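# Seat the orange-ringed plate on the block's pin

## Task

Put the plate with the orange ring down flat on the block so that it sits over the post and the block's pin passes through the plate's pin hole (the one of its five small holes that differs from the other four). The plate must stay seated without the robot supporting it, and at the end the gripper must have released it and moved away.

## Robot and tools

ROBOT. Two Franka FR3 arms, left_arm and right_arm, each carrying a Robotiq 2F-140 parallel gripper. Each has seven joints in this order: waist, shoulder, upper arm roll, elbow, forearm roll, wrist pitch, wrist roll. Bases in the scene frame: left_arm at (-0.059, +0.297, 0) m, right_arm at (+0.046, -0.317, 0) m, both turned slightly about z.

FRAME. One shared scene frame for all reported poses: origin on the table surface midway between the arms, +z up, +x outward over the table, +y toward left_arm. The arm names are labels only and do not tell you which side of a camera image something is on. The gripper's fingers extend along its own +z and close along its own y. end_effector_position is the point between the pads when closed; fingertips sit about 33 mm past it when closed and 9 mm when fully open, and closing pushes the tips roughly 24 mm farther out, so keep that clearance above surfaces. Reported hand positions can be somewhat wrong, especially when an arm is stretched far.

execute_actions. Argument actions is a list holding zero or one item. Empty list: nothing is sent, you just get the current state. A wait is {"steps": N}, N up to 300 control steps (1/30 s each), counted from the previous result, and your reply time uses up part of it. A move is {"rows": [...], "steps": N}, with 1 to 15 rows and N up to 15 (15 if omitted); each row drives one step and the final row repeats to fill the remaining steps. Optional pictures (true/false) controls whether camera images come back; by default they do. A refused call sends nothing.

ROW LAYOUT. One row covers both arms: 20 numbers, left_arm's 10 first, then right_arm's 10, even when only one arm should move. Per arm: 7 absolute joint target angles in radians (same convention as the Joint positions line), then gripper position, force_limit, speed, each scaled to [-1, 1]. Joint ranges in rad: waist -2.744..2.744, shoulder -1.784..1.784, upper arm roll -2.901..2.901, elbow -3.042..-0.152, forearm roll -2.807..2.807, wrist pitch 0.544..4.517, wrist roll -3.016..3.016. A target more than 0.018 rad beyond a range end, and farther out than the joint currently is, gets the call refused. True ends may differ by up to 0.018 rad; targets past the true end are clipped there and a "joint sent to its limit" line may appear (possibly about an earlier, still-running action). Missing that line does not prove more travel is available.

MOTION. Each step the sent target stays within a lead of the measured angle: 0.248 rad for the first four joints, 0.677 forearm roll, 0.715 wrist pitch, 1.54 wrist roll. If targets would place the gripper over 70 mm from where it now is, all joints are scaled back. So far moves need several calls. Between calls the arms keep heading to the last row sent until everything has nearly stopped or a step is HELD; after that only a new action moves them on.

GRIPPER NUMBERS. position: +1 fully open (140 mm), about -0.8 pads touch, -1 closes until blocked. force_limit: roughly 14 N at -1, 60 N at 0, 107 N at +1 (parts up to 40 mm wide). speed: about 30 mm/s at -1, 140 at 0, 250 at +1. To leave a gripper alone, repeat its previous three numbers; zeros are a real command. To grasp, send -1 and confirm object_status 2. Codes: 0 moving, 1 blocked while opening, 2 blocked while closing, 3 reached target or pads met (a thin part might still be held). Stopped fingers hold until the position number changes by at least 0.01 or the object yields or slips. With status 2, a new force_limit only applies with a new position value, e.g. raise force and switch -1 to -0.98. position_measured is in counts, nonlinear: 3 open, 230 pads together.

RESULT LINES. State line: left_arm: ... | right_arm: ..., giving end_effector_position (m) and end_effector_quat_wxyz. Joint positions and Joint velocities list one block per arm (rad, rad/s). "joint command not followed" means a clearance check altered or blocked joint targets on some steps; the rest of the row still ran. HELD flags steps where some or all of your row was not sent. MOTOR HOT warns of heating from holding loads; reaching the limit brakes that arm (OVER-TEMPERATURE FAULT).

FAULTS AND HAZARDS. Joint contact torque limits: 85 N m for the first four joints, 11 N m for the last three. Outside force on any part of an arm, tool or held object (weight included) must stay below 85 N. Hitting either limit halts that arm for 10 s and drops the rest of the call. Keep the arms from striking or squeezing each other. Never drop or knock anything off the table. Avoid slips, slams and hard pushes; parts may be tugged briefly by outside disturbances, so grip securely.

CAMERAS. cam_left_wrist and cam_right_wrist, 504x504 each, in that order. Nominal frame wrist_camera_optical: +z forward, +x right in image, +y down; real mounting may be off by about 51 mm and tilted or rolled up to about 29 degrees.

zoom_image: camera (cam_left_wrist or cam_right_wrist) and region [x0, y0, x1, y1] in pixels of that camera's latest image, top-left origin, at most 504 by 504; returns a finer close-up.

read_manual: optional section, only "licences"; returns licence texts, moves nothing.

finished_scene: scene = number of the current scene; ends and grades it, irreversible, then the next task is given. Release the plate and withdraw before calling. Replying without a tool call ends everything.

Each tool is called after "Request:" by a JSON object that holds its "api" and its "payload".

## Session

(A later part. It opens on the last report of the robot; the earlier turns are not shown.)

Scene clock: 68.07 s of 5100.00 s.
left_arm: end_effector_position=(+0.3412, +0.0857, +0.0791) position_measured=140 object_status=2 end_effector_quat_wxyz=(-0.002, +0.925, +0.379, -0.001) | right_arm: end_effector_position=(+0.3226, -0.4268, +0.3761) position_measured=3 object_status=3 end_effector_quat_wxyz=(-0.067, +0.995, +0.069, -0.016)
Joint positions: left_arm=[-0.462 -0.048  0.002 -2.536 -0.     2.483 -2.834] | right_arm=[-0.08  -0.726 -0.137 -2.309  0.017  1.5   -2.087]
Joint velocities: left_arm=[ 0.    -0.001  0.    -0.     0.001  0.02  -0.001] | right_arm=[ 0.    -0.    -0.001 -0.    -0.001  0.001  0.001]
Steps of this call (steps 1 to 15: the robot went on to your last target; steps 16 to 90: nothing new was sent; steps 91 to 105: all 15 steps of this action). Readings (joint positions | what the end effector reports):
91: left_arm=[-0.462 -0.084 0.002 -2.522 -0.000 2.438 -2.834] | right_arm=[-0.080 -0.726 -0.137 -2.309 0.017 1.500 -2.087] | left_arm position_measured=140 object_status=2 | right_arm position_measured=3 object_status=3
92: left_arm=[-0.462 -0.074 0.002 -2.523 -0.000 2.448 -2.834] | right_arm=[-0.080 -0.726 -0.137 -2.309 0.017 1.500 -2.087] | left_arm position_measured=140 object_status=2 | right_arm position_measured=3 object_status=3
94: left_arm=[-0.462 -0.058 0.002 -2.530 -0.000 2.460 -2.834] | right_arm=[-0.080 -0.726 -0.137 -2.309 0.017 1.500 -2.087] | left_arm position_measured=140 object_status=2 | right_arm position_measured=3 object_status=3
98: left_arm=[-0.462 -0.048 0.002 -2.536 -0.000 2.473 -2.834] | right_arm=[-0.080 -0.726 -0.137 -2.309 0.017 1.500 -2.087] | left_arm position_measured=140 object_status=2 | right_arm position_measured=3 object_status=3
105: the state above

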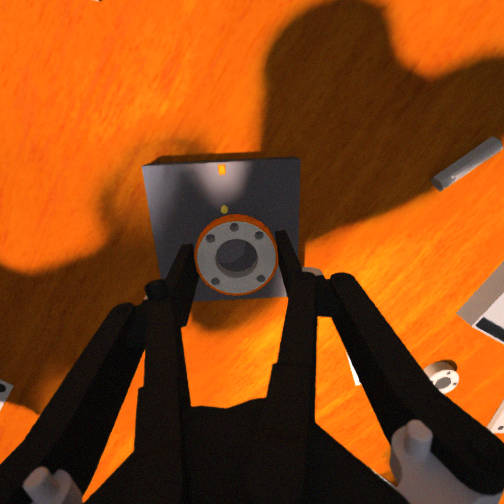

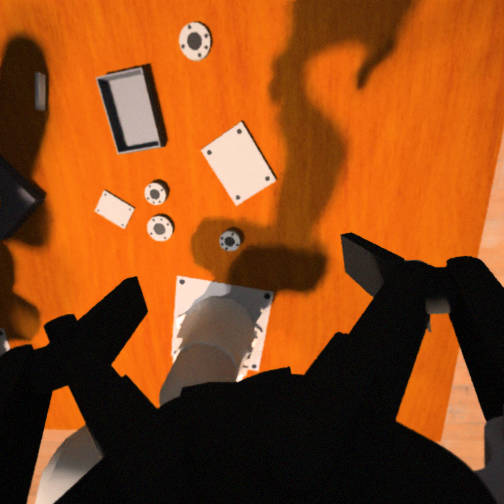

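Request:
{"api": "execute_actions", "payload": {"actions": [{"rows":[[-0.438,-0.058,0,-2.548,0,2.492,-2.817,-1,0,-0.5,-0.08,-0.726,-0.137,-2.309,0.017,1.5,-2.087,1,0,0]]}]}}

Request:
{"api": "zoom_image", "payload": {"camera": "cam_left_wrist", "region": [140,150,340,310]}}

Scene clock: 76.87 s of 5100.00 s.
left_arm: end_effector_position=(+0.3424, +0.0949, +0.0783) position_measured=140 object_status=2 end_effector_quat_wxyz=(-0.001, +0.923, +0.384, -0.001) | right_arm: end_effector_position=(+0.3226, -0.4268, +0.3761) position_measured=3 object_status=3 end_effector_quat_wxyz=(-0.067, +0.995, +0.069, -0.016)
Joint positions: left_arm=[-0.44  -0.055 -0.    -2.547 -0.     2.488 -2.825] | right_arm=[-0.08  -0.726 -0.137 -2.309  0.017  1.5   -2.087]
Joint velocities: left_arm=[ 0.001 -0.001  0.001 -0.001  0.     0.001  0.006] | right_arm=[-0.    -0.001  0.     0.001  0.    -0.     0.001]
Steps of this call (steps 1 to 15: the robot went on to your last target; steps 16 to 90: nothing new was sent; then 5.30 s passed at rest; steps 91 to 105: all 15 steps of this action). Readings (joint positions | what the end effector reports):
91: left_arm=[-0.458 -0.050 -0.000 -2.538 -0.000 2.487 -2.833] | right_arm=[-0.080 -0.726 -0.137 -2.309 0.017 1.500 -2.087] | left_arm position_measured=140 object_status=2 | right_arm position_measured=3 object_status=3
92: left_arm=[-0.453 -0.052 -0.000 -2.541 -0.000 2.487 -2.832] | right_arm=[-0.080 -0.726 -0.137 -2.309 0.017 1.500 -2.087] | left_arm position_measured=140 object_status=2 | right_arm position_measured=3 object_status=3
94: left_arm=[-0.445 -0.054 -0.000 -2.545 -0.000 2.488 -2.830] | right_arm=[-0.080 -0.726 -0.137 -2.309 0.017 1.500 -2.087] | left_arm position_measured=140 object_status=2 | right_arm position_measured=3 object_status=3
98: left_arm=[-0.441 -0.055 -0.000 -2.547 -0.000 2.488 -2.828] | right_arm=[-0.080 -0.726 -0.137 -2.309 0.017 1.500 -2.087] | left_arm position_measured=140 object_status=2 | right_arm position_measured=3 object_status=3
105: the state above

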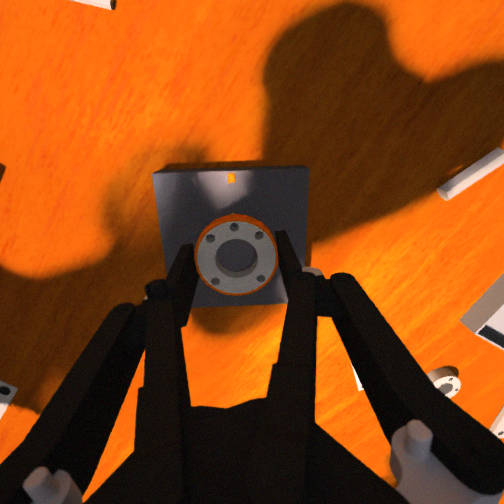

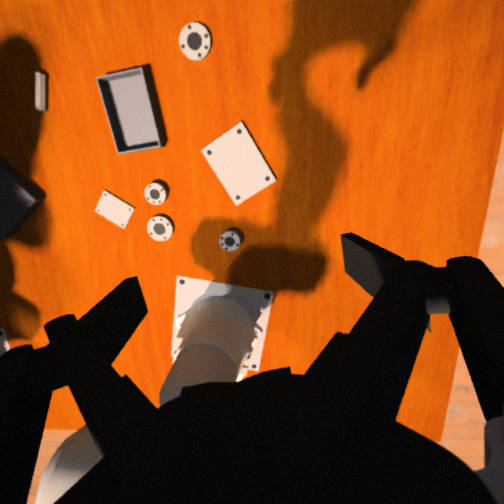

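Region (140, 150, 340, 310) of cam_left_wrist's 504x504 image, scaled by 2.520, with more detail than that image has; it fills the top 403 rows of this view, and the rest is white.

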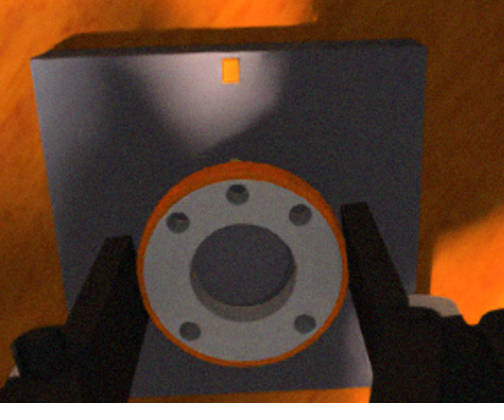

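Close to aligned; lowering 8 mm.

Request:
{"api": "execute_actions", "payload": {"actions": [{"rows":[[-0.438,-0.037,0,-2.552,0,2.517,-2.817,-1,0,-0.5,-0.08,-0.726,-0.137,-2.309,0.017,1.5,-2.087,1,0,0]]}]}}

Request:
{"api": "zoom_image", "payload": {"camera": "cam_left_wrist", "region": [180,200,300,300]}}

Scene clock: 79.93 s of 5100.00 s.
left_arm: end_effector_position=(+0.3431, +0.0946, +0.0739) position_measured=140 object_status=2 end_effector_quat_wxyz=(-0.001, +0.924, +0.383, -0.001) | right_arm: end_effector_position=(+0.3226, -0.4268, +0.3761) position_measured=3 object_status=3 end_effector_quat_wxyz=(-0.067, +0.995, +0.069, -0.016)
Joint positions: left_arm=[-0.44  -0.044 -0.    -2.549 -0.     2.503 -2.823] | right_arm=[-0.08  -0.726 -0.137 -2.309  0.017  1.5   -2.087]
Joint velocities: left_arm=[ 0.    -0.001  0.001 -0.001 -0.    -0.     0.002] | right_arm=[-0.001 -0.    -0.     0.    -0.001 -0.001 -0.   ]
Steps of this call (steps 1 to 15: the robot went on to your last target; steps 16 to 77: nothing new was sent; steps 78 to 92: all 15 steps of this action). Readings (joint positions | what the end effector reports):
78: left_arm=[-0.440 -0.053 -0.000 -2.547 -0.000 2.493 -2.823] | right_arm=[-0.080 -0.726 -0.137 -2.309 0.017 1.500 -2.087] | left_arm position_measured=140 object_status=2 | right_arm position_measured=3 object_status=3
79: left_arm=[-0.440 -0.049 -0.000 -2.548 -0.000 2.497 -2.823] | right_arm=[-0.080 -0.726 -0.137 -2.309 0.017 1.500 -2.087] | left_arm position_measured=140 object_status=2 | right_arm position_measured=3 object_status=3
81: left_arm=[-0.440 -0.044 -0.000 -2.549 -0.000 2.501 -2.823] | right_arm=[-0.080 -0.726 -0.137 -2.309 0.017 1.500 -2.087] | left_arm position_measured=140 object_status=2 | right_arm position_measured=3 object_status=3
85: left_arm=[-0.440 -0.044 -0.000 -2.549 -0.000 2.503 -2.823] | right_arm=[-0.080 -0.726 -0.137 -2.309 0.017 1.500 -2.087] | left_arm position_measured=140 object_status=2 | right_arm position_measured=3 object_status=3
92: the state above

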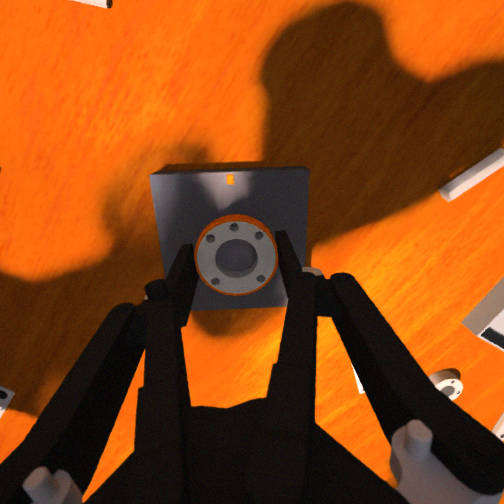

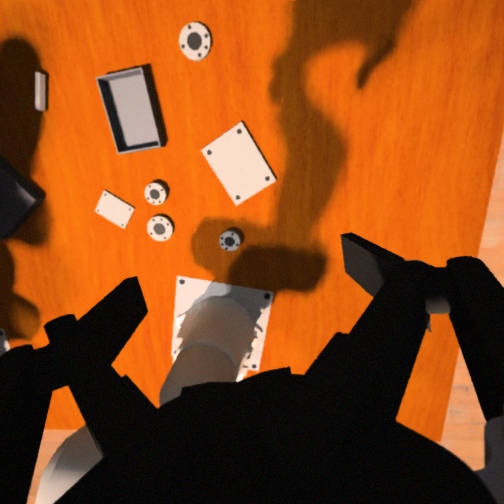

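Region (180, 200, 300, 300) of cam_left_wrist's 504x504 image, scaled by 4.200, with more detail than that image has.

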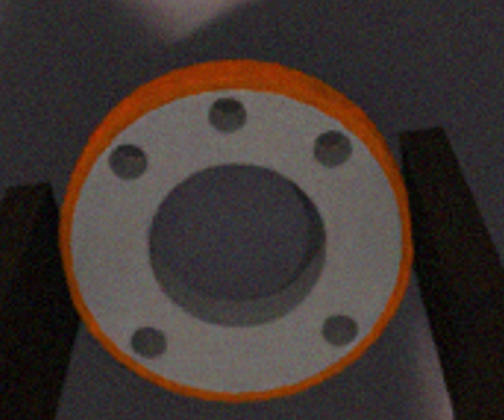

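Request:
{"api": "execute_actions", "payload": {"actions": [{"rows":[[-0.438,-0.052,0,-2.551,0,2.502,-2.817,-1,0,-0.5,-0.08,-0.726,-0.137,-2.309,0.017,1.5,-2.087,1,0,0],[-0.437,-0.056,0,-2.556,0,2.503,-2.817,-1,0,-0.5,-0.08,-0.726,-0.137,-2.309,0.017,1.5,-2.087,1,0,0]]}], "pictures": false}}

Request:
{"api": "execute_actions", "payload": {"actions": [{"rows":[[-0.437,-0.043,0,-2.559,0,2.518,-2.817,-1,0,-0.5,-0.08,-0.726,-0.137,-2.309,0.017,1.5,-2.087,1,0,0]]}]}}

Request:
{"api": "zoom_image", "payload": {"camera": "cam_left_wrist", "region": [180,200,300,300]}}

Scene clock: 85.67 s of 5100.00 s.
left_arm: end_effector_position=(+0.3422, +0.0955, +0.0756) position_measured=140 object_status=2 end_effector_quat_wxyz=(+0.000, +0.923, +0.384, +0.000) | right_arm: end_effector_position=(+0.3226, -0.4268, +0.3761) position_measured=3 object_status=3 end_effector_quat_wxyz=(-0.067, +0.995, +0.069, -0.016)
Joint positions: left_arm=[-0.439 -0.053 -0.    -2.555 -0.     2.503 -2.823] | right_arm=[-0.08  -0.726 -0.137 -2.309  0.017  1.5   -2.087]
Joint velocities: left_arm=[-0.     0.002 -0.001 -0.002 -0.001  0.    -0.   ] | right_arm=[-0.001  0.    -0.001  0.001 -0.001  0.001 -0.   ]
Steps of this call (steps 1 to 15: the robot went on to your last target; steps 16 to 90: nothing new was sent; then 2.23 s passed at rest; steps 91 to 105: all 15 steps of this action). Readings (joint positions | what the end effector reports):
91: left_arm=[-0.440 -0.045 -0.000 -2.549 -0.000 2.503 -2.823] | right_arm=[-0.080 -0.726 -0.137 -2.309 0.017 1.500 -2.087] | left_arm position_measured=140 object_status=2 | right_arm position_measured=3 object_status=3
92: left_arm=[-0.440 -0.047 -0.000 -2.551 -0.000 2.503 -2.823] | right_arm=[-0.080 -0.726 -0.137 -2.309 0.017 1.500 -2.087] | left_arm position_measured=140 object_status=2 | right_arm position_measured=3 object_status=3
94: left_arm=[-0.440 -0.051 -0.000 -2.553 -0.000 2.503 -2.823] | right_arm=[-0.080 -0.726 -0.137 -2.309 0.017 1.500 -2.087] | left_arm position_measured=140 object_status=2 | right_arm position_measured=3 object_status=3
98: left_arm=[-0.440 -0.053 -0.000 -2.555 -0.000 2.503 -2.823] | right_arm=[-0.080 -0.726 -0.137 -2.309 0.017 1.500 -2.087] | left_arm position_measured=140 object_status=2 | right_arm position_measured=3 object_status=3
105: the state above

Scene clock: 86.17 s of 5100.00 s.
left_arm: end_effector_position=(+0.3423, +0.0955, +0.0740) position_measured=140 object_status=2 end_effector_quat_wxyz=(+0.000, +0.923, +0.384, +0.000) | right_arm: end_effector_position=(+0.3226, -0.4268, +0.3761) position_measured=3 object_status=3 end_effector_quat_wxyz=(-0.067, +0.995, +0.069, -0.016)
Joint positions: left_arm=[-0.439 -0.049 -0.    -2.556 -0.     2.508 -2.823] | right_arm=[-0.08  -0.726 -0.137 -2.309  0.017  1.5   -2.087]
Joint velocities: left_arm=[ 0.001 -0.001  0.    -0.002  0.001 -0.    -0.001] | right_arm=[ 0.     0.001  0.    -0.001 -0.    -0.     0.001]
Steps of this call (steps 1 to 15: all 15 steps of this action). Readings (joint positions | what the end effector reports):
1: left_arm=[-0.439 -0.052 -0.000 -2.555 -0.000 2.505 -2.823] | right_arm=[-0.080 -0.726 -0.137 -2.309 0.017 1.500 -2.087] | left_arm position_measured=140 object_status=2 | right_arm position_measured=3 object_status=3
2: left_arm=[-0.439 -0.050 -0.000 -2.556 -0.000 2.507 -2.823] | right_arm=[-0.080 -0.726 -0.137 -2.309 0.017 1.500 -2.087] | left_arm position_measured=140 object_status=2 | right_arm position_measured=3 object_status=3
4: left_arm=[-0.439 -0.049 -0.000 -2.556 -0.000 2.508 -2.823] | right_arm=[-0.080 -0.726 -0.137 -2.309 0.017 1.500 -2.087] | left_arm position_measured=140 object_status=2 | right_arm position_measured=3 object_status=3
8: left_arm=[-0.439 -0.049 -0.000 -2.556 -0.000 2.508 -2.823] | right_arm=[-0.080 -0.726 -0.137 -2.309 0.017 1.500 -2.087] | left_arm position_measured=140 object_status=2 | right_arm position_measured=3 object_status=3
15: the state above

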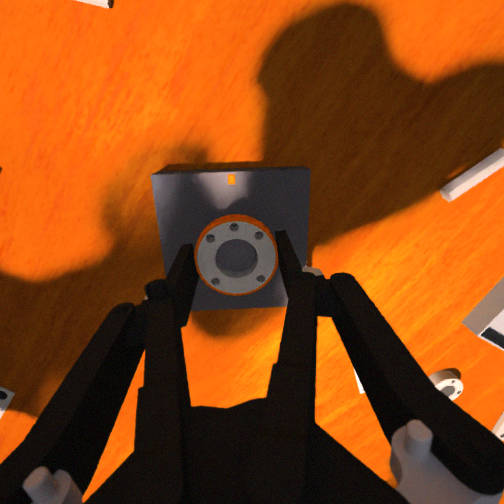

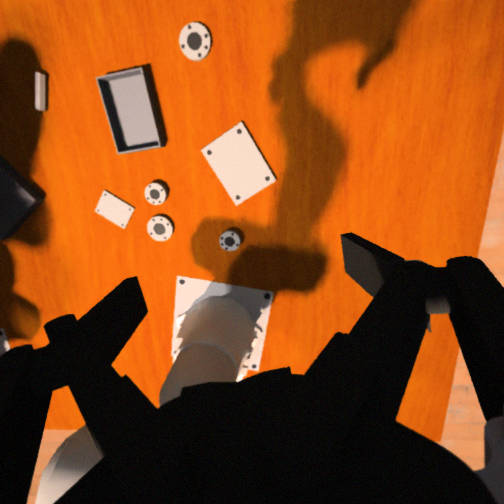

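Region (180, 200, 300, 300) of cam_left_wrist's 504x504 image, scaled by 4.200, with more detail than that image has.

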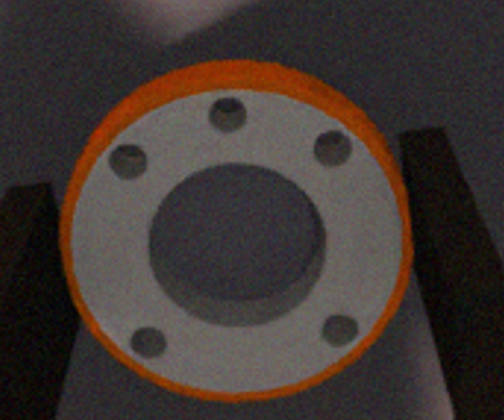

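Request:
{"api": "execute_actions", "payload": {"actions": [{"rows":[[-0.433,-0.061,0,-2.561,0,2.503,-2.817,-1,0,-0.5,-0.08,-0.726,-0.137,-2.309,0.017,1.5,-2.087,1,0,0]]}], "pictures": false}}

Request:
{"api": "execute_actions", "payload": {"actions": [{"rows":[[-0.433,-0.047,0,-2.564,0,2.519,-2.817,-1,0,-0.5,-0.08,-0.726,-0.137,-2.309,0.017,1.5,-2.087,1,0,0]]}]}}

Request:
{"api": "zoom_image", "payload": {"camera": "cam_left_wrist", "region": [200,220,280,290]}}

Scene clock: 91.70 s of 5100.00 s.
left_arm: end_effector_position=(+0.3425, +0.0974, +0.0763) position_measured=140 object_status=2 end_effector_quat_wxyz=(+0.002, +0.923, +0.385, +0.001) | right_arm: end_effector_position=(+0.3226, -0.4268, +0.3761) position_measured=3 object_status=3 end_effector_quat_wxyz=(-0.067, +0.995, +0.069, -0.016)
Joint positions: left_arm=[-0.435 -0.058 -0.    -2.56  -0.     2.506 -2.823] | right_arm=[-0.08  -0.726 -0.137 -2.309  0.017  1.5   -2.087]
Joint velocities: left_arm=[-0.001 -0.001  0.    -0.    -0.    -0.     0.001] | right_arm=[-0.     0.001 -0.001  0.    -0.001  0.     0.001]
Steps of this call (steps 1 to 15: the robot went on to your last target; steps 16 to 90: nothing new was sent; then 2.03 s passed at rest; steps 91 to 105: all 15 steps of this action). Readings (joint positions | what the end effector reports):
91: left_arm=[-0.439 -0.051 -0.000 -2.557 -0.000 2.508 -2.823] | right_arm=[-0.080 -0.726 -0.137 -2.309 0.017 1.500 -2.087] | left_arm position_measured=140 object_status=2 | right_arm position_measured=3 object_status=3
92: left_arm=[-0.438 -0.053 -0.000 -2.558 -0.000 2.507 -2.823] | right_arm=[-0.080 -0.726 -0.137 -2.309 0.017 1.500 -2.087] | left_arm position_measured=140 object_status=2 | right_arm position_measured=3 object_status=3
94: left_arm=[-0.436 -0.056 -0.000 -2.559 -0.000 2.507 -2.823] | right_arm=[-0.080 -0.726 -0.137 -2.309 0.017 1.500 -2.087] | left_arm position_measured=140 object_status=2 | right_arm position_measured=3 object_status=3
98: left_arm=[-0.436 -0.058 -0.000 -2.560 -0.000 2.506 -2.823] | right_arm=[-0.080 -0.726 -0.137 -2.309 0.017 1.500 -2.087] | left_arm position_measured=140 object_status=2 | right_arm position_measured=3 object_status=3
105: the state above

Scene clock: 92.20 s of 5100.00 s.
left_arm: end_effector_position=(+0.3421, +0.0978, +0.0738) position_measured=140 object_status=2 end_effector_quat_wxyz=(+0.001, +0.923, +0.386, +0.001) | right_arm: end_effector_position=(+0.3226, -0.4268, +0.3761) position_measured=3 object_status=3 end_effector_quat_wxyz=(-0.067, +0.995, +0.069, -0.016)
Joint positions: left_arm=[-0.435 -0.053 -0.    -2.561  0.     2.511 -2.823] | right_arm=[-0.08  -0.726 -0.137 -2.309  0.017  1.5   -2.087]
Joint velocities: left_arm=[-0.     0.001 -0.    -0.001  0.001 -0.001 -0.001] | right_arm=[-0.001 -0.001 -0.001 -0.    -0.     0.     0.001]
Steps of this call (steps 1 to 15: all 15 steps of this action). Readings (joint positions | what the end effector reports):
1: left_arm=[-0.435 -0.057 -0.000 -2.560 -0.000 2.508 -2.823] | right_arm=[-0.080 -0.726 -0.137 -2.309 0.017 1.500 -2.087] | left_arm position_measured=140 object_status=2 | right_arm position_measured=3 object_status=3
2: left_arm=[-0.435 -0.055 -0.000 -2.560 -0.000 2.509 -2.823] | right_arm=[-0.080 -0.726 -0.137 -2.309 0.017 1.500 -2.087] | left_arm position_measured=140 object_status=2 | right_arm position_measured=3 object_status=3
4: left_arm=[-0.435 -0.053 -0.000 -2.561 0.000 2.511 -2.823] | right_arm=[-0.080 -0.726 -0.137 -2.309 0.017 1.500 -2.087] | left_arm position_measured=140 object_status=2 | right_arm position_measured=3 object_status=3
8: left_arm=[-0.435 -0.053 -0.000 -2.561 0.000 2.511 -2.823] | right_arm=[-0.080 -0.726 -0.137 -2.309 0.017 1.500 -2.087] | left_arm position_measured=140 object_status=2 | right_arm position_measured=3 object_status=3
15: the state above

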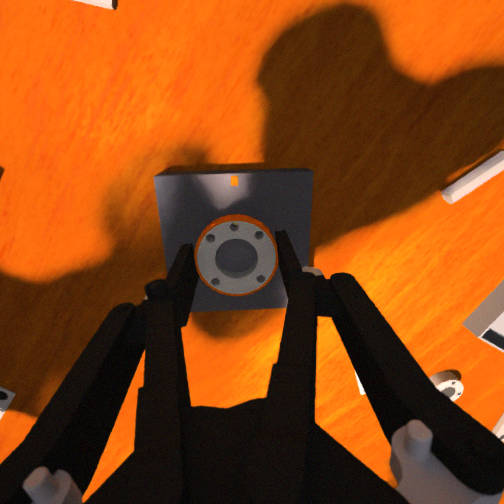

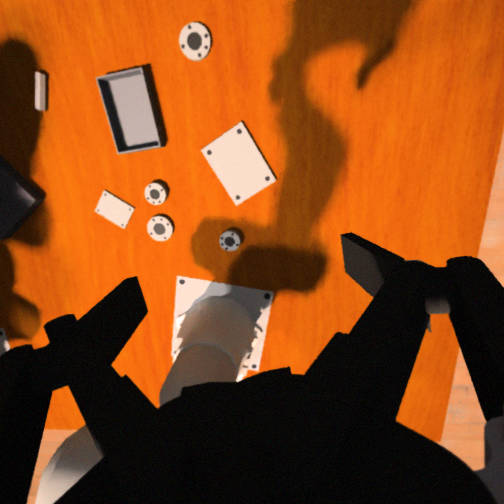

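Region (200, 220, 280, 290) of cam_left_wrist's 504x504 image, scaled by 6.300, with more detail than that image has; it fills the top 441 rows of this view, and the rest is white.

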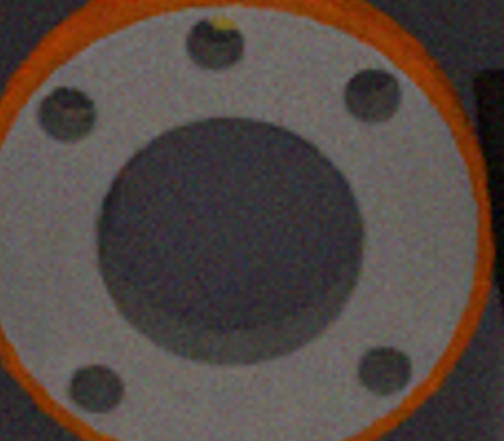

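Request:
{"api": "execute_actions", "payload": {"actions": [{"rows":[[-0.443,-0.061,0,-2.561,0,2.503,-2.817,-1,0,-0.5,-0.08,-0.726,-0.137,-2.309,0.017,1.5,-2.087,1,0,0]]}], "pictures": false}}

Request:
{"api": "execute_actions", "payload": {"actions": [{"rows":[[-0.443,-0.047,0,-2.564,0,2.519,-2.817,-1,0,-0.5,-0.08,-0.726,-0.137,-2.309,0.017,1.5,-2.087,1,0,0]]}]}}

Request:
{"api": "zoom_image", "payload": {"camera": "cam_left_wrist", "region": [200,220,280,290]}}

Scene clock: 98.07 s of 5100.00 s.
left_arm: end_effector_position=(+0.3409, +0.0957, +0.0758) position_measured=140 object_status=2 end_effector_quat_wxyz=(+0.001, +0.924, +0.383, +0.001) | right_arm: end_effector_position=(+0.3226, -0.4268, +0.3761) position_measured=3 object_status=3 end_effector_quat_wxyz=(-0.067, +0.995, +0.069, -0.016)
Joint positions: left_arm=[-0.441 -0.058 -0.    -2.561  0.     2.506 -2.823] | right_arm=[-0.08  -0.726 -0.137 -2.309  0.017  1.5   -2.087]
Joint velocities: left_arm=[ 0.001 -0.     0.     0.    -0.001 -0.002 -0.   ] | right_arm=[-0.    -0.001 -0.001  0.     0.001 -0.     0.001]
Steps of this call (steps 1 to 15: the robot went on to your last target; steps 16 to 90: nothing new was sent; then 2.37 s passed at rest; steps 91 to 105: all 15 steps of this action). Readings (joint positions | what the end effector reports):
91: left_arm=[-0.436 -0.054 -0.000 -2.561 0.000 2.510 -2.823] | right_arm=[-0.080 -0.726 -0.137 -2.309 0.017 1.500 -2.087] | left_arm position_measured=140 object_status=2 | right_arm position_measured=3 object_status=3
92: left_arm=[-0.438 -0.055 -0.000 -2.561 0.000 2.509 -2.823] | right_arm=[-0.080 -0.726 -0.137 -2.309 0.017 1.500 -2.087] | left_arm position_measured=140 object_status=2 | right_arm position_measured=3 object_status=3
94: left_arm=[-0.440 -0.057 -0.000 -2.561 0.000 2.508 -2.823] | right_arm=[-0.080 -0.726 -0.137 -2.309 0.017 1.500 -2.087] | left_arm position_measured=140 object_status=2 | right_arm position_measured=3 object_status=3
98: left_arm=[-0.440 -0.058 -0.000 -2.561 0.000 2.507 -2.823] | right_arm=[-0.080 -0.726 -0.137 -2.309 0.017 1.500 -2.087] | left_arm position_measured=140 object_status=2 | right_arm position_measured=3 object_status=3
105: the state above

Scene clock: 98.57 s of 5100.00 s.
left_arm: end_effector_position=(+0.3406, +0.0958, +0.0736) position_measured=140 object_status=2 end_effector_quat_wxyz=(+0.001, +0.924, +0.383, +0.000) | right_arm: end_effector_position=(+0.3226, -0.4268, +0.3761) position_measured=3 object_status=3 end_effector_quat_wxyz=(-0.067, +0.995, +0.069, -0.016)
Joint positions: left_arm=[-0.441 -0.053 -0.    -2.562  0.     2.51  -2.823] | right_arm=[-0.08  -0.726 -0.137 -2.309  0.017  1.5   -2.087]
Joint velocities: left_arm=[ 0.    -0.    -0.001 -0.    -0.    -0.001 -0.001] | right_arm=[-0.002  0.001  0.001 -0.001 -0.001 -0.    -0.001]
Steps of this call (steps 1 to 15: all 15 steps of this action). Readings (joint positions | what the end effector reports):
1: left_arm=[-0.441 -0.057 -0.000 -2.561 0.000 2.508 -2.823] | right_arm=[-0.080 -0.726 -0.137 -2.309 0.017 1.500 -2.087] | left_arm position_measured=140 object_status=2 | right_arm position_measured=3 object_status=3
2: left_arm=[-0.441 -0.055 -0.000 -2.561 0.000 2.509 -2.823] | right_arm=[-0.080 -0.726 -0.137 -2.309 0.017 1.500 -2.087] | left_arm position_measured=140 object_status=2 | right_arm position_measured=3 object_status=3
4: left_arm=[-0.441 -0.053 -0.000 -2.562 0.000 2.510 -2.823] | right_arm=[-0.080 -0.726 -0.137 -2.309 0.017 1.500 -2.087] | left_arm position_measured=140 object_status=2 | right_arm position_measured=3 object_status=3
8: left_arm=[-0.441 -0.053 -0.000 -2.562 0.000 2.510 -2.823] | right_arm=[-0.080 -0.726 -0.137 -2.309 0.017 1.500 -2.087] | left_arm position_measured=140 object_status=2 | right_arm position_measured=3 object_status=3
15: the state above

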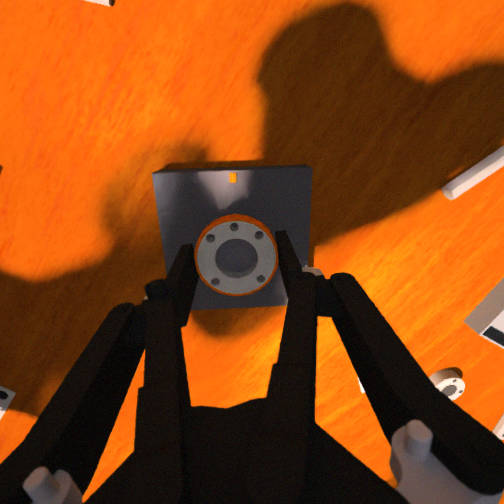

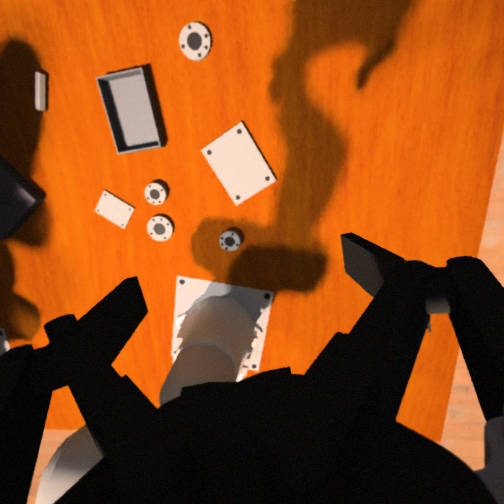

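Region (200, 220, 280, 290) of cam_left_wrist's 504x504 image, scaled by 6.300, with more detail than that image has; it fills the top 441 rows of this view, and the rest is white.

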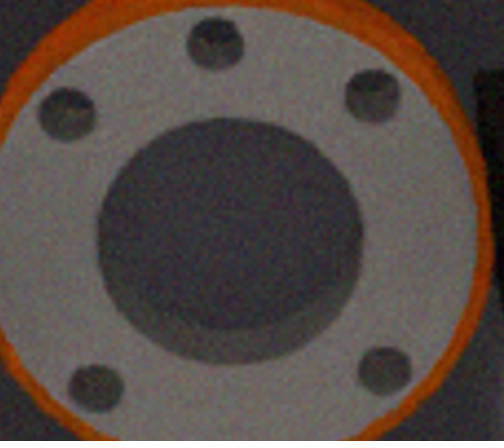

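Request:
{"api": "execute_actions", "payload": {"actions": [{"rows":[[-0.435,-0.058,0,-2.557,0,2.503,-2.817,-1,0,-0.5,-0.08,-0.726,-0.137,-2.309,0.017,1.5,-2.087,1,0,0]]}], "pictures": false}}

Request:
{"api": "execute_actions", "payload": {"actions": [{"rows":[[-0.435,-0.044,0,-2.560,0,2.519,-2.817,-1,0,-0.5,-0.08,-0.726,-0.137,-2.309,0.017,1.5,-2.087,1,0,0]]}]}}

Request:
{"api": "zoom_image", "payload": {"camera": "cam_left_wrist", "region": [200,220,280,290]}}

Scene clock: 102.80 s of 5100.00 s.
left_arm: end_effector_position=(+0.3420, +0.0966, +0.0754) position_measured=140 object_status=2 end_effector_quat_wxyz=(+0.001, +0.923, +0.384, +0.001) | right_arm: end_effector_position=(+0.3226, -0.4268, +0.3761) position_measured=3 object_status=3 end_effector_quat_wxyz=(-0.067, +0.995, +0.069, -0.016)
Joint positions: left_arm=[-0.437 -0.055 -0.    -2.559  0.     2.506 -2.823] | right_arm=[-0.08  -0.726 -0.137 -2.309  0.017  1.5   -2.087]
Joint velocities: left_arm=[ 0.001 -0.001  0.001  0.     0.    -0.001 -0.001] | right_arm=[ 0.     0.001 -0.001  0.001  0.     0.001  0.   ]
Steps of this call (steps 1 to 15: the robot went on to your last target; steps 16 to 90: nothing new was sent; then 0.73 s passed at rest; steps 91 to 105: all 15 steps of this action). Readings (joint positions | what the end effector reports):
91: left_arm=[-0.440 -0.053 -0.000 -2.561 0.000 2.509 -2.823] | right_arm=[-0.080 -0.726 -0.137 -2.309 0.017 1.500 -2.087] | left_arm position_measured=140 object_status=2 | right_arm position_measured=3 object_status=3
92: left_arm=[-0.440 -0.054 -0.000 -2.561 0.000 2.508 -2.823] | right_arm=[-0.080 -0.726 -0.137 -2.309 0.017 1.500 -2.087] | left_arm position_measured=140 object_status=2 | right_arm position_measured=3 object_status=3
94: left_arm=[-0.438 -0.055 -0.000 -2.560 0.000 2.507 -2.823] | right_arm=[-0.080 -0.726 -0.137 -2.309 0.017 1.500 -2.087] | left_arm position_measured=140 object_status=2 | right_arm position_measured=3 object_status=3
98: left_arm=[-0.438 -0.055 -0.000 -2.559 0.000 2.507 -2.823] | right_arm=[-0.080 -0.726 -0.137 -2.309 0.017 1.500 -2.087] | left_arm position_measured=140 object_status=2 | right_arm position_measured=3 object_status=3
105: the state above

Scene clock: 103.30 s of 5100.00 s.
left_arm: end_effector_position=(+0.3426, +0.0965, +0.0740) position_measured=140 object_status=2 end_effector_quat_wxyz=(+0.001, +0.923, +0.384, +0.001) | right_arm: end_effector_position=(+0.3226, -0.4268, +0.3761) position_measured=3 object_status=3 end_effector_quat_wxyz=(-0.067, +0.995, +0.069, -0.016)
Joint positions: left_arm=[-0.437 -0.051 -0.    -2.558  0.     2.51  -2.823] | right_arm=[-0.08  -0.726 -0.137 -2.309  0.017  1.5   -2.087]
Joint velocities: left_arm=[-0.001  0.002  0.001  0.    -0.001 -0.    -0.   ] | right_arm=[ 0.001 -0.001  0.     0.002  0.001 -0.001  0.001]
Steps of this call (steps 1 to 15: all 15 steps of this action). Readings (joint positions | what the end effector reports):
1: left_arm=[-0.437 -0.054 -0.000 -2.559 0.000 2.508 -2.823] | right_arm=[-0.080 -0.726 -0.137 -2.309 0.017 1.500 -2.087] | left_arm position_measured=140 object_status=2 | right_arm position_measured=3 object_status=3
2: left_arm=[-0.437 -0.052 -0.000 -2.559 0.000 2.509 -2.823] | right_arm=[-0.080 -0.726 -0.137 -2.309 0.017 1.500 -2.087] | left_arm position_measured=140 object_status=2 | right_arm position_measured=3 object_status=3
4: left_arm=[-0.437 -0.051 -0.000 -2.558 0.000 2.510 -2.823] | right_arm=[-0.080 -0.726 -0.137 -2.309 0.017 1.500 -2.087] | left_arm position_measured=140 object_status=2 | right_arm position_measured=3 object_status=3
8: left_arm=[-0.437 -0.051 -0.000 -2.558 0.000 2.510 -2.823] | right_arm=[-0.080 -0.726 -0.137 -2.309 0.017 1.500 -2.087] | left_arm position_measured=140 object_status=2 | right_arm position_measured=3 object_status=3
15: the state above

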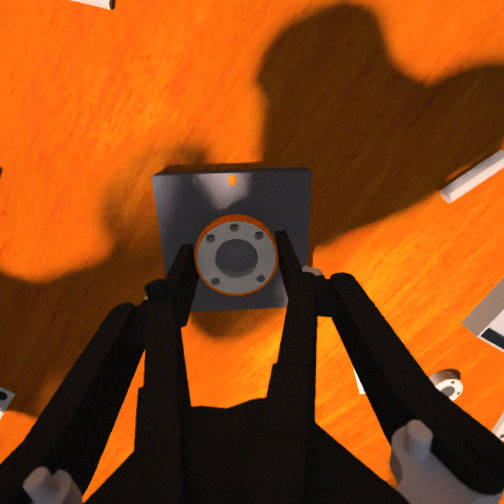

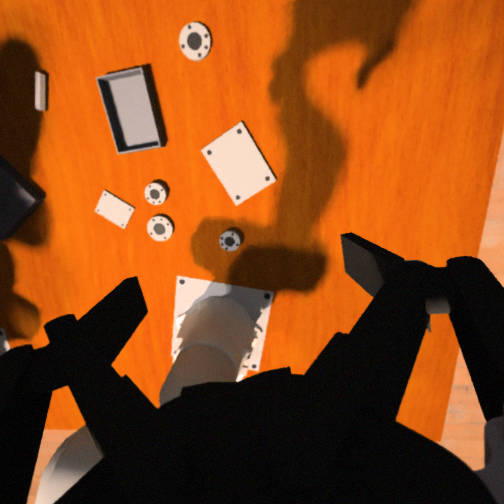

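Region (200, 220, 280, 290) of cam_left_wrist's 504x504 image, scaled by 6.300, with more detail than that image has; it fills the top 441 rows of this view, and the rest is white.

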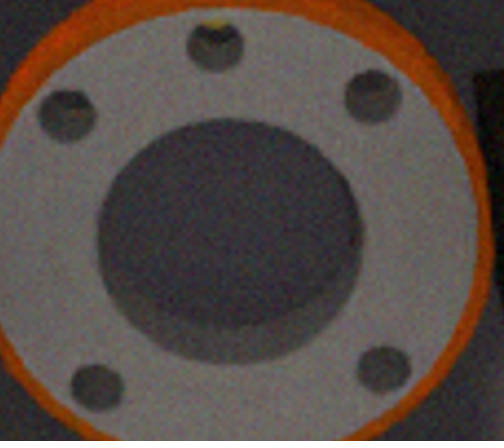

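Request:
{"api": "execute_actions", "payload": {"actions": [{"rows":[[-0.439,-0.052,0,-2.567,0,2.512,-2.817,-1,0,-0.5,-0.08,-0.726,-0.137,-2.309,0.017,1.5,-2.087,1,0,0]]}], "pictures": false}}

Request:
{"api": "execute_actions", "payload": {"actions": [{"rows":[[-0.439,-0.042,0,-2.567,0,2.522,-2.817,-1,0,-0.5,-0.08,-0.726,-0.137,-2.309,0.017,1.5,-2.087,1,0,0]]}]}}

Request:
{"api": "zoom_image", "payload": {"camera": "cam_left_wrist", "region": [200,220,280,290]}}

Scene clock: 107.33 s of 5100.00 s.
left_arm: end_effector_position=(+0.3423, +0.0966, +0.0741) position_measured=140 object_status=2 end_effector_quat_wxyz=(+0.002, +0.923, +0.384, +0.002) | right_arm: end_effector_position=(+0.3226, -0.4268, +0.3761) position_measured=3 object_status=3 end_effector_quat_wxyz=(-0.067, +0.995, +0.069, -0.016)
Joint positions: left_arm=[-0.437 -0.053 -0.    -2.561  0.     2.513 -2.823] | right_arm=[-0.08  -0.726 -0.137 -2.309  0.017  1.5   -2.087]
Joint velocities: left_arm=[-0.     0.001  0.     0.001 -0.     0.    -0.001] | right_arm=[-0.    -0.001  0.     0.     0.001 -0.     0.   ]
Steps of this call (steps 1 to 15: the robot went on to your last target; steps 16 to 90: nothing new was sent; then 0.53 s passed at rest; steps 91 to 105: all 15 steps of this action). Readings (joint positions | what the end effector reports):
91: left_arm=[-0.437 -0.051 -0.000 -2.559 0.000 2.511 -2.823] | right_arm=[-0.080 -0.726 -0.137 -2.309 0.017 1.500 -2.087] | left_arm position_measured=140 object_status=2 | right_arm position_measured=3 object_status=3
92: left_arm=[-0.437 -0.052 -0.000 -2.560 0.000 2.512 -2.823] | right_arm=[-0.080 -0.726 -0.137 -2.309 0.017 1.500 -2.087] | left_arm position_measured=140 object_status=2 | right_arm position_measured=3 object_status=3
94: left_arm=[-0.437 -0.053 -0.000 -2.561 0.000 2.512 -2.823] | right_arm=[-0.080 -0.726 -0.137 -2.309 0.017 1.500 -2.087] | left_arm position_measured=140 object_status=2 | right_arm position_measured=3 object_status=3
98: left_arm=[-0.437 -0.053 -0.000 -2.561 0.000 2.513 -2.823] | right_arm=[-0.080 -0.726 -0.137 -2.309 0.017 1.500 -2.087] | left_arm position_measured=140 object_status=2 | right_arm position_measured=3 object_status=3
105: the state above

Scene clock: 107.83 s of 5100.00 s.
left_arm: end_effector_position=(+0.3424, +0.0966, +0.0740) position_measured=140 object_status=2 end_effector_quat_wxyz=(+0.002, +0.923, +0.384, +0.002) | right_arm: end_effector_position=(+0.3226, -0.4268, +0.3761) position_measured=3 object_status=3 end_effector_quat_wxyz=(-0.067, +0.995, +0.069, -0.016)
Joint positions: left_arm=[-0.437 -0.053 -0.    -2.561  0.     2.514 -2.823] | right_arm=[-0.08  -0.726 -0.137 -2.309  0.017  1.5   -2.087]
Joint velocities: left_arm=[ 0.     0.     0.002 -0.    -0.     0.     0.001] | right_arm=[-0.001 -0.001 -0.001 -0.    -0.     0.001 -0.002]
Steps of this call (steps 1 to 15: all 15 steps of this action). Readings (joint positions | what the end effector reports):
1: left_arm=[-0.437 -0.053 -0.000 -2.561 0.000 2.514 -2.823] | right_arm=[-0.080 -0.726 -0.137 -2.309 0.017 1.500 -2.087] | left_arm position_measured=140 object_status=2 | right_arm position_measured=3 object_status=3
2: left_arm=[-0.437 -0.053 -0.000 -2.561 0.000 2.514 -2.823] | right_arm=[-0.080 -0.726 -0.137 -2.309 0.017 1.500 -2.087] | left_arm position_measured=140 object_status=2 | right_arm position_measured=3 object_status=3
4: left_arm=[-0.437 -0.053 -0.000 -2.561 0.000 2.514 -2.823] | right_arm=[-0.080 -0.726 -0.137 -2.309 0.017 1.500 -2.087] | left_arm position_measured=140 object_status=2 | right_arm position_measured=3 object_status=3
8: left_arm=[-0.437 -0.053 -0.000 -2.561 0.000 2.514 -2.823] | right_arm=[-0.080 -0.726 -0.137 -2.309 0.017 1.500 -2.087] | left_arm position_measured=140 object_status=2 | right_arm position_measured=3 object_status=3
15: the state above

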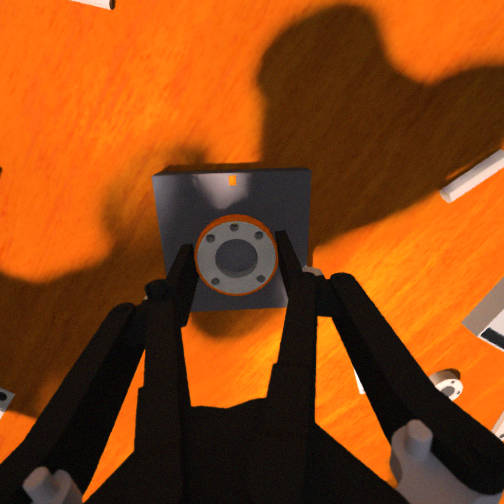

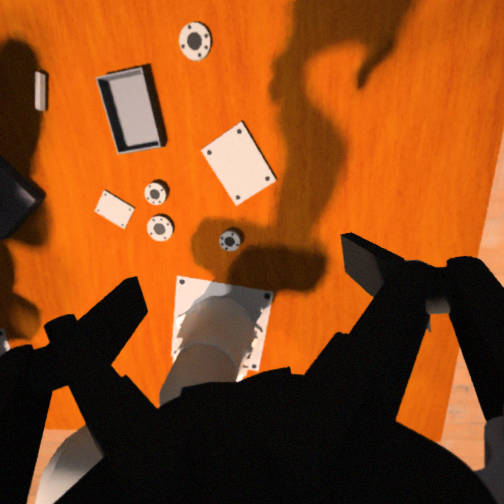

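Region (200, 220, 280, 290) of cam_left_wrist's 504x504 image, scaled by 6.300, with more detail than that image has; it fills the top 441 rows of this view, and the rest is white.

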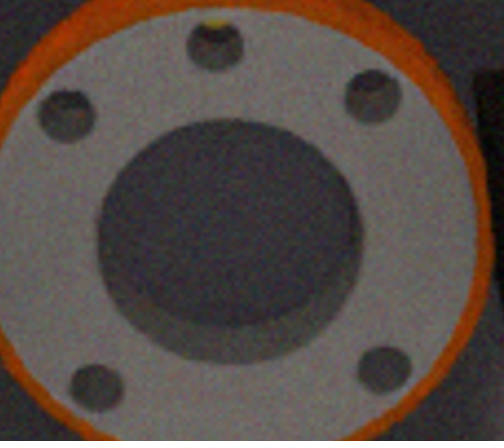

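Request:
{"api": "execute_actions", "payload": {"actions": [{"rows":[[-0.439,-0.06,0,-2.563,0,2.502,-2.817,-1,0,-0.5,-0.08,-0.726,-0.137,-2.309,0.017,1.5,-2.087,1,0,0]]}], "pictures": false}}

Request:
{"api": "execute_actions", "payload": {"actions": [{"rows":[[-0.439,-0.047,0,-2.565,0,2.513,-2.817,-1,0,-0.5,-0.08,-0.726,-0.137,-2.309,0.017,1.5,-2.087,1,0,0]]}]}}

Request:
{"api": "zoom_image", "payload": {"camera": "cam_left_wrist", "region": [200,220,280,290]}}

Scene clock: 111.83 s of 5100.00 s.
left_arm: end_effector_position=(+0.3407, +0.0974, +0.0750) position_measured=140 object_status=2 end_effector_quat_wxyz=(+0.000, +0.923, +0.384, +0.000) | right_arm: end_effector_position=(+0.3226, -0.4268, +0.3761) position_measured=3 object_status=3 end_effector_quat_wxyz=(-0.067, +0.995, +0.069, -0.016)
Joint positions: left_arm=[-0.437 -0.057 -0.    -2.562  0.     2.505 -2.823] | right_arm=[-0.08  -0.726 -0.137 -2.309  0.017  1.5   -2.087]
Joint velocities: left_arm=[ 0.001  0.     0.001 -0.001  0.    -0.003 -0.001] | right_arm=[ 0.001 -0.001 -0.     0.     0.001  0.     0.001]
Steps of this call (steps 1 to 15: the robot went on to your last target; steps 16 to 90: nothing new was sent; then 0.50 s passed at rest; steps 91 to 105: all 15 steps of this action). Readings (joint positions | what the end effector reports):
91: left_arm=[-0.437 -0.054 -0.000 -2.561 0.000 2.513 -2.823] | right_arm=[-0.080 -0.726 -0.137 -2.309 0.017 1.500 -2.087] | left_arm position_measured=140 object_status=2 | right_arm position_measured=3 object_status=3
92: left_arm=[-0.437 -0.055 -0.000 -2.562 0.000 2.511 -2.823] | right_arm=[-0.080 -0.726 -0.137 -2.309 0.017 1.500 -2.087] | left_arm position_measured=140 object_status=2 | right_arm position_measured=3 object_status=3
94: left_arm=[-0.437 -0.057 -0.000 -2.562 0.000 2.509 -2.823] | right_arm=[-0.080 -0.726 -0.137 -2.309 0.017 1.500 -2.087] | left_arm position_measured=140 object_status=2 | right_arm position_measured=3 object_status=3
98: left_arm=[-0.437 -0.057 -0.000 -2.562 0.000 2.507 -2.823] | right_arm=[-0.080 -0.726 -0.137 -2.309 0.017 1.500 -2.087] | left_arm position_measured=140 object_status=2 | right_arm position_measured=3 object_status=3
105: the state above

Scene clock: 112.33 s of 5100.00 s.
left_arm: end_effector_position=(+0.3406, +0.0975, +0.0739) position_measured=140 object_status=2 end_effector_quat_wxyz=(-0.000, +0.923, +0.384, -0.000) | right_arm: end_effector_position=(+0.3226, -0.4268, +0.3761) position_measured=3 object_status=3 end_effector_quat_wxyz=(-0.067, +0.995, +0.069, -0.016)
Joint positions: left_arm=[-0.437 -0.054 -0.    -2.562  0.     2.507 -2.823] | right_arm=[-0.08  -0.726 -0.137 -2.309  0.017  1.5   -2.087]
Joint velocities: left_arm=[-0.001  0.    -0.    -0.001 -0.001  0.001  0.002] | right_arm=[ 0.001  0.001  0.001  0.001 -0.001 -0.001  0.001]
Steps of this call (steps 1 to 15: all 15 steps of this action). Readings (joint positions | what the end effector reports):
1: left_arm=[-0.437 -0.056 -0.000 -2.562 0.000 2.506 -2.823] | right_arm=[-0.080 -0.726 -0.137 -2.309 0.017 1.500 -2.087] | left_arm position_measured=140 object_status=2 | right_arm position_measured=3 object_status=3
2: left_arm=[-0.437 -0.054 -0.000 -2.562 0.000 2.507 -2.823] | right_arm=[-0.080 -0.726 -0.137 -2.309 0.017 1.500 -2.087] | left_arm position_measured=140 object_status=2 | right_arm position_measured=3 object_status=3
4: left_arm=[-0.437 -0.054 -0.000 -2.562 0.000 2.507 -2.823] | right_arm=[-0.080 -0.726 -0.137 -2.309 0.017 1.500 -2.087] | left_arm position_measured=140 object_status=2 | right_arm position_measured=3 object_status=3
8: left_arm=[-0.437 -0.054 -0.000 -2.562 0.000 2.507 -2.823] | right_arm=[-0.080 -0.726 -0.137 -2.309 0.017 1.500 -2.087] | left_arm position_measured=140 object_status=2 | right_arm position_measured=3 object_status=3
15: the state above

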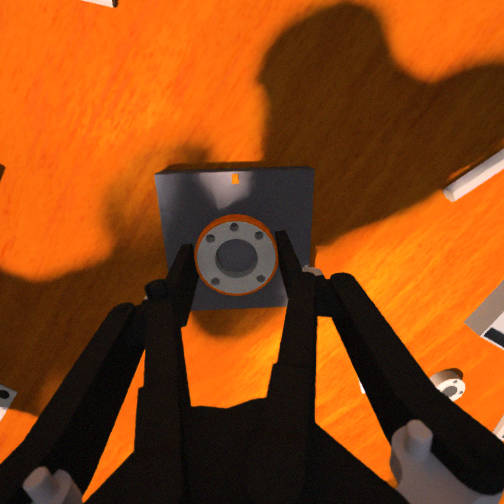

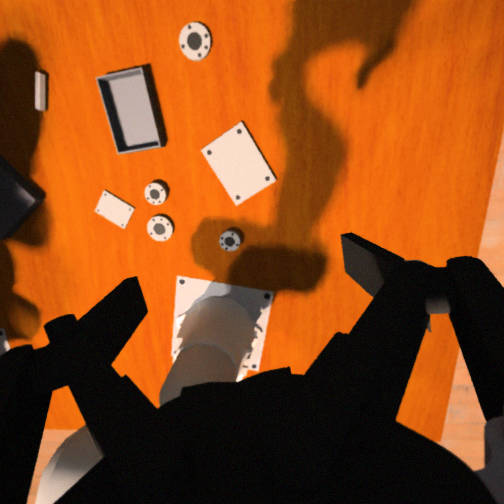

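Region (200, 220, 280, 290) of cam_left_wrist's 504x504 image, scaled by 6.300, with more detail than that image has; it fills the top 441 rows of this view, and the rest is white.

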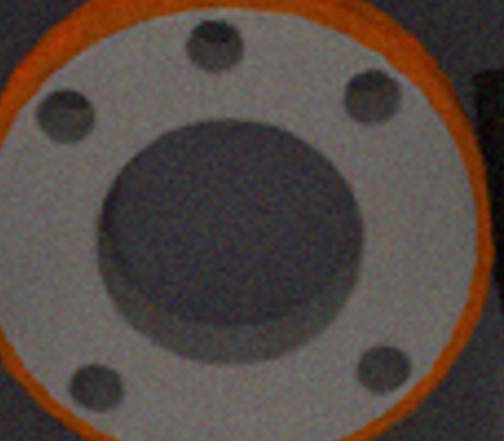

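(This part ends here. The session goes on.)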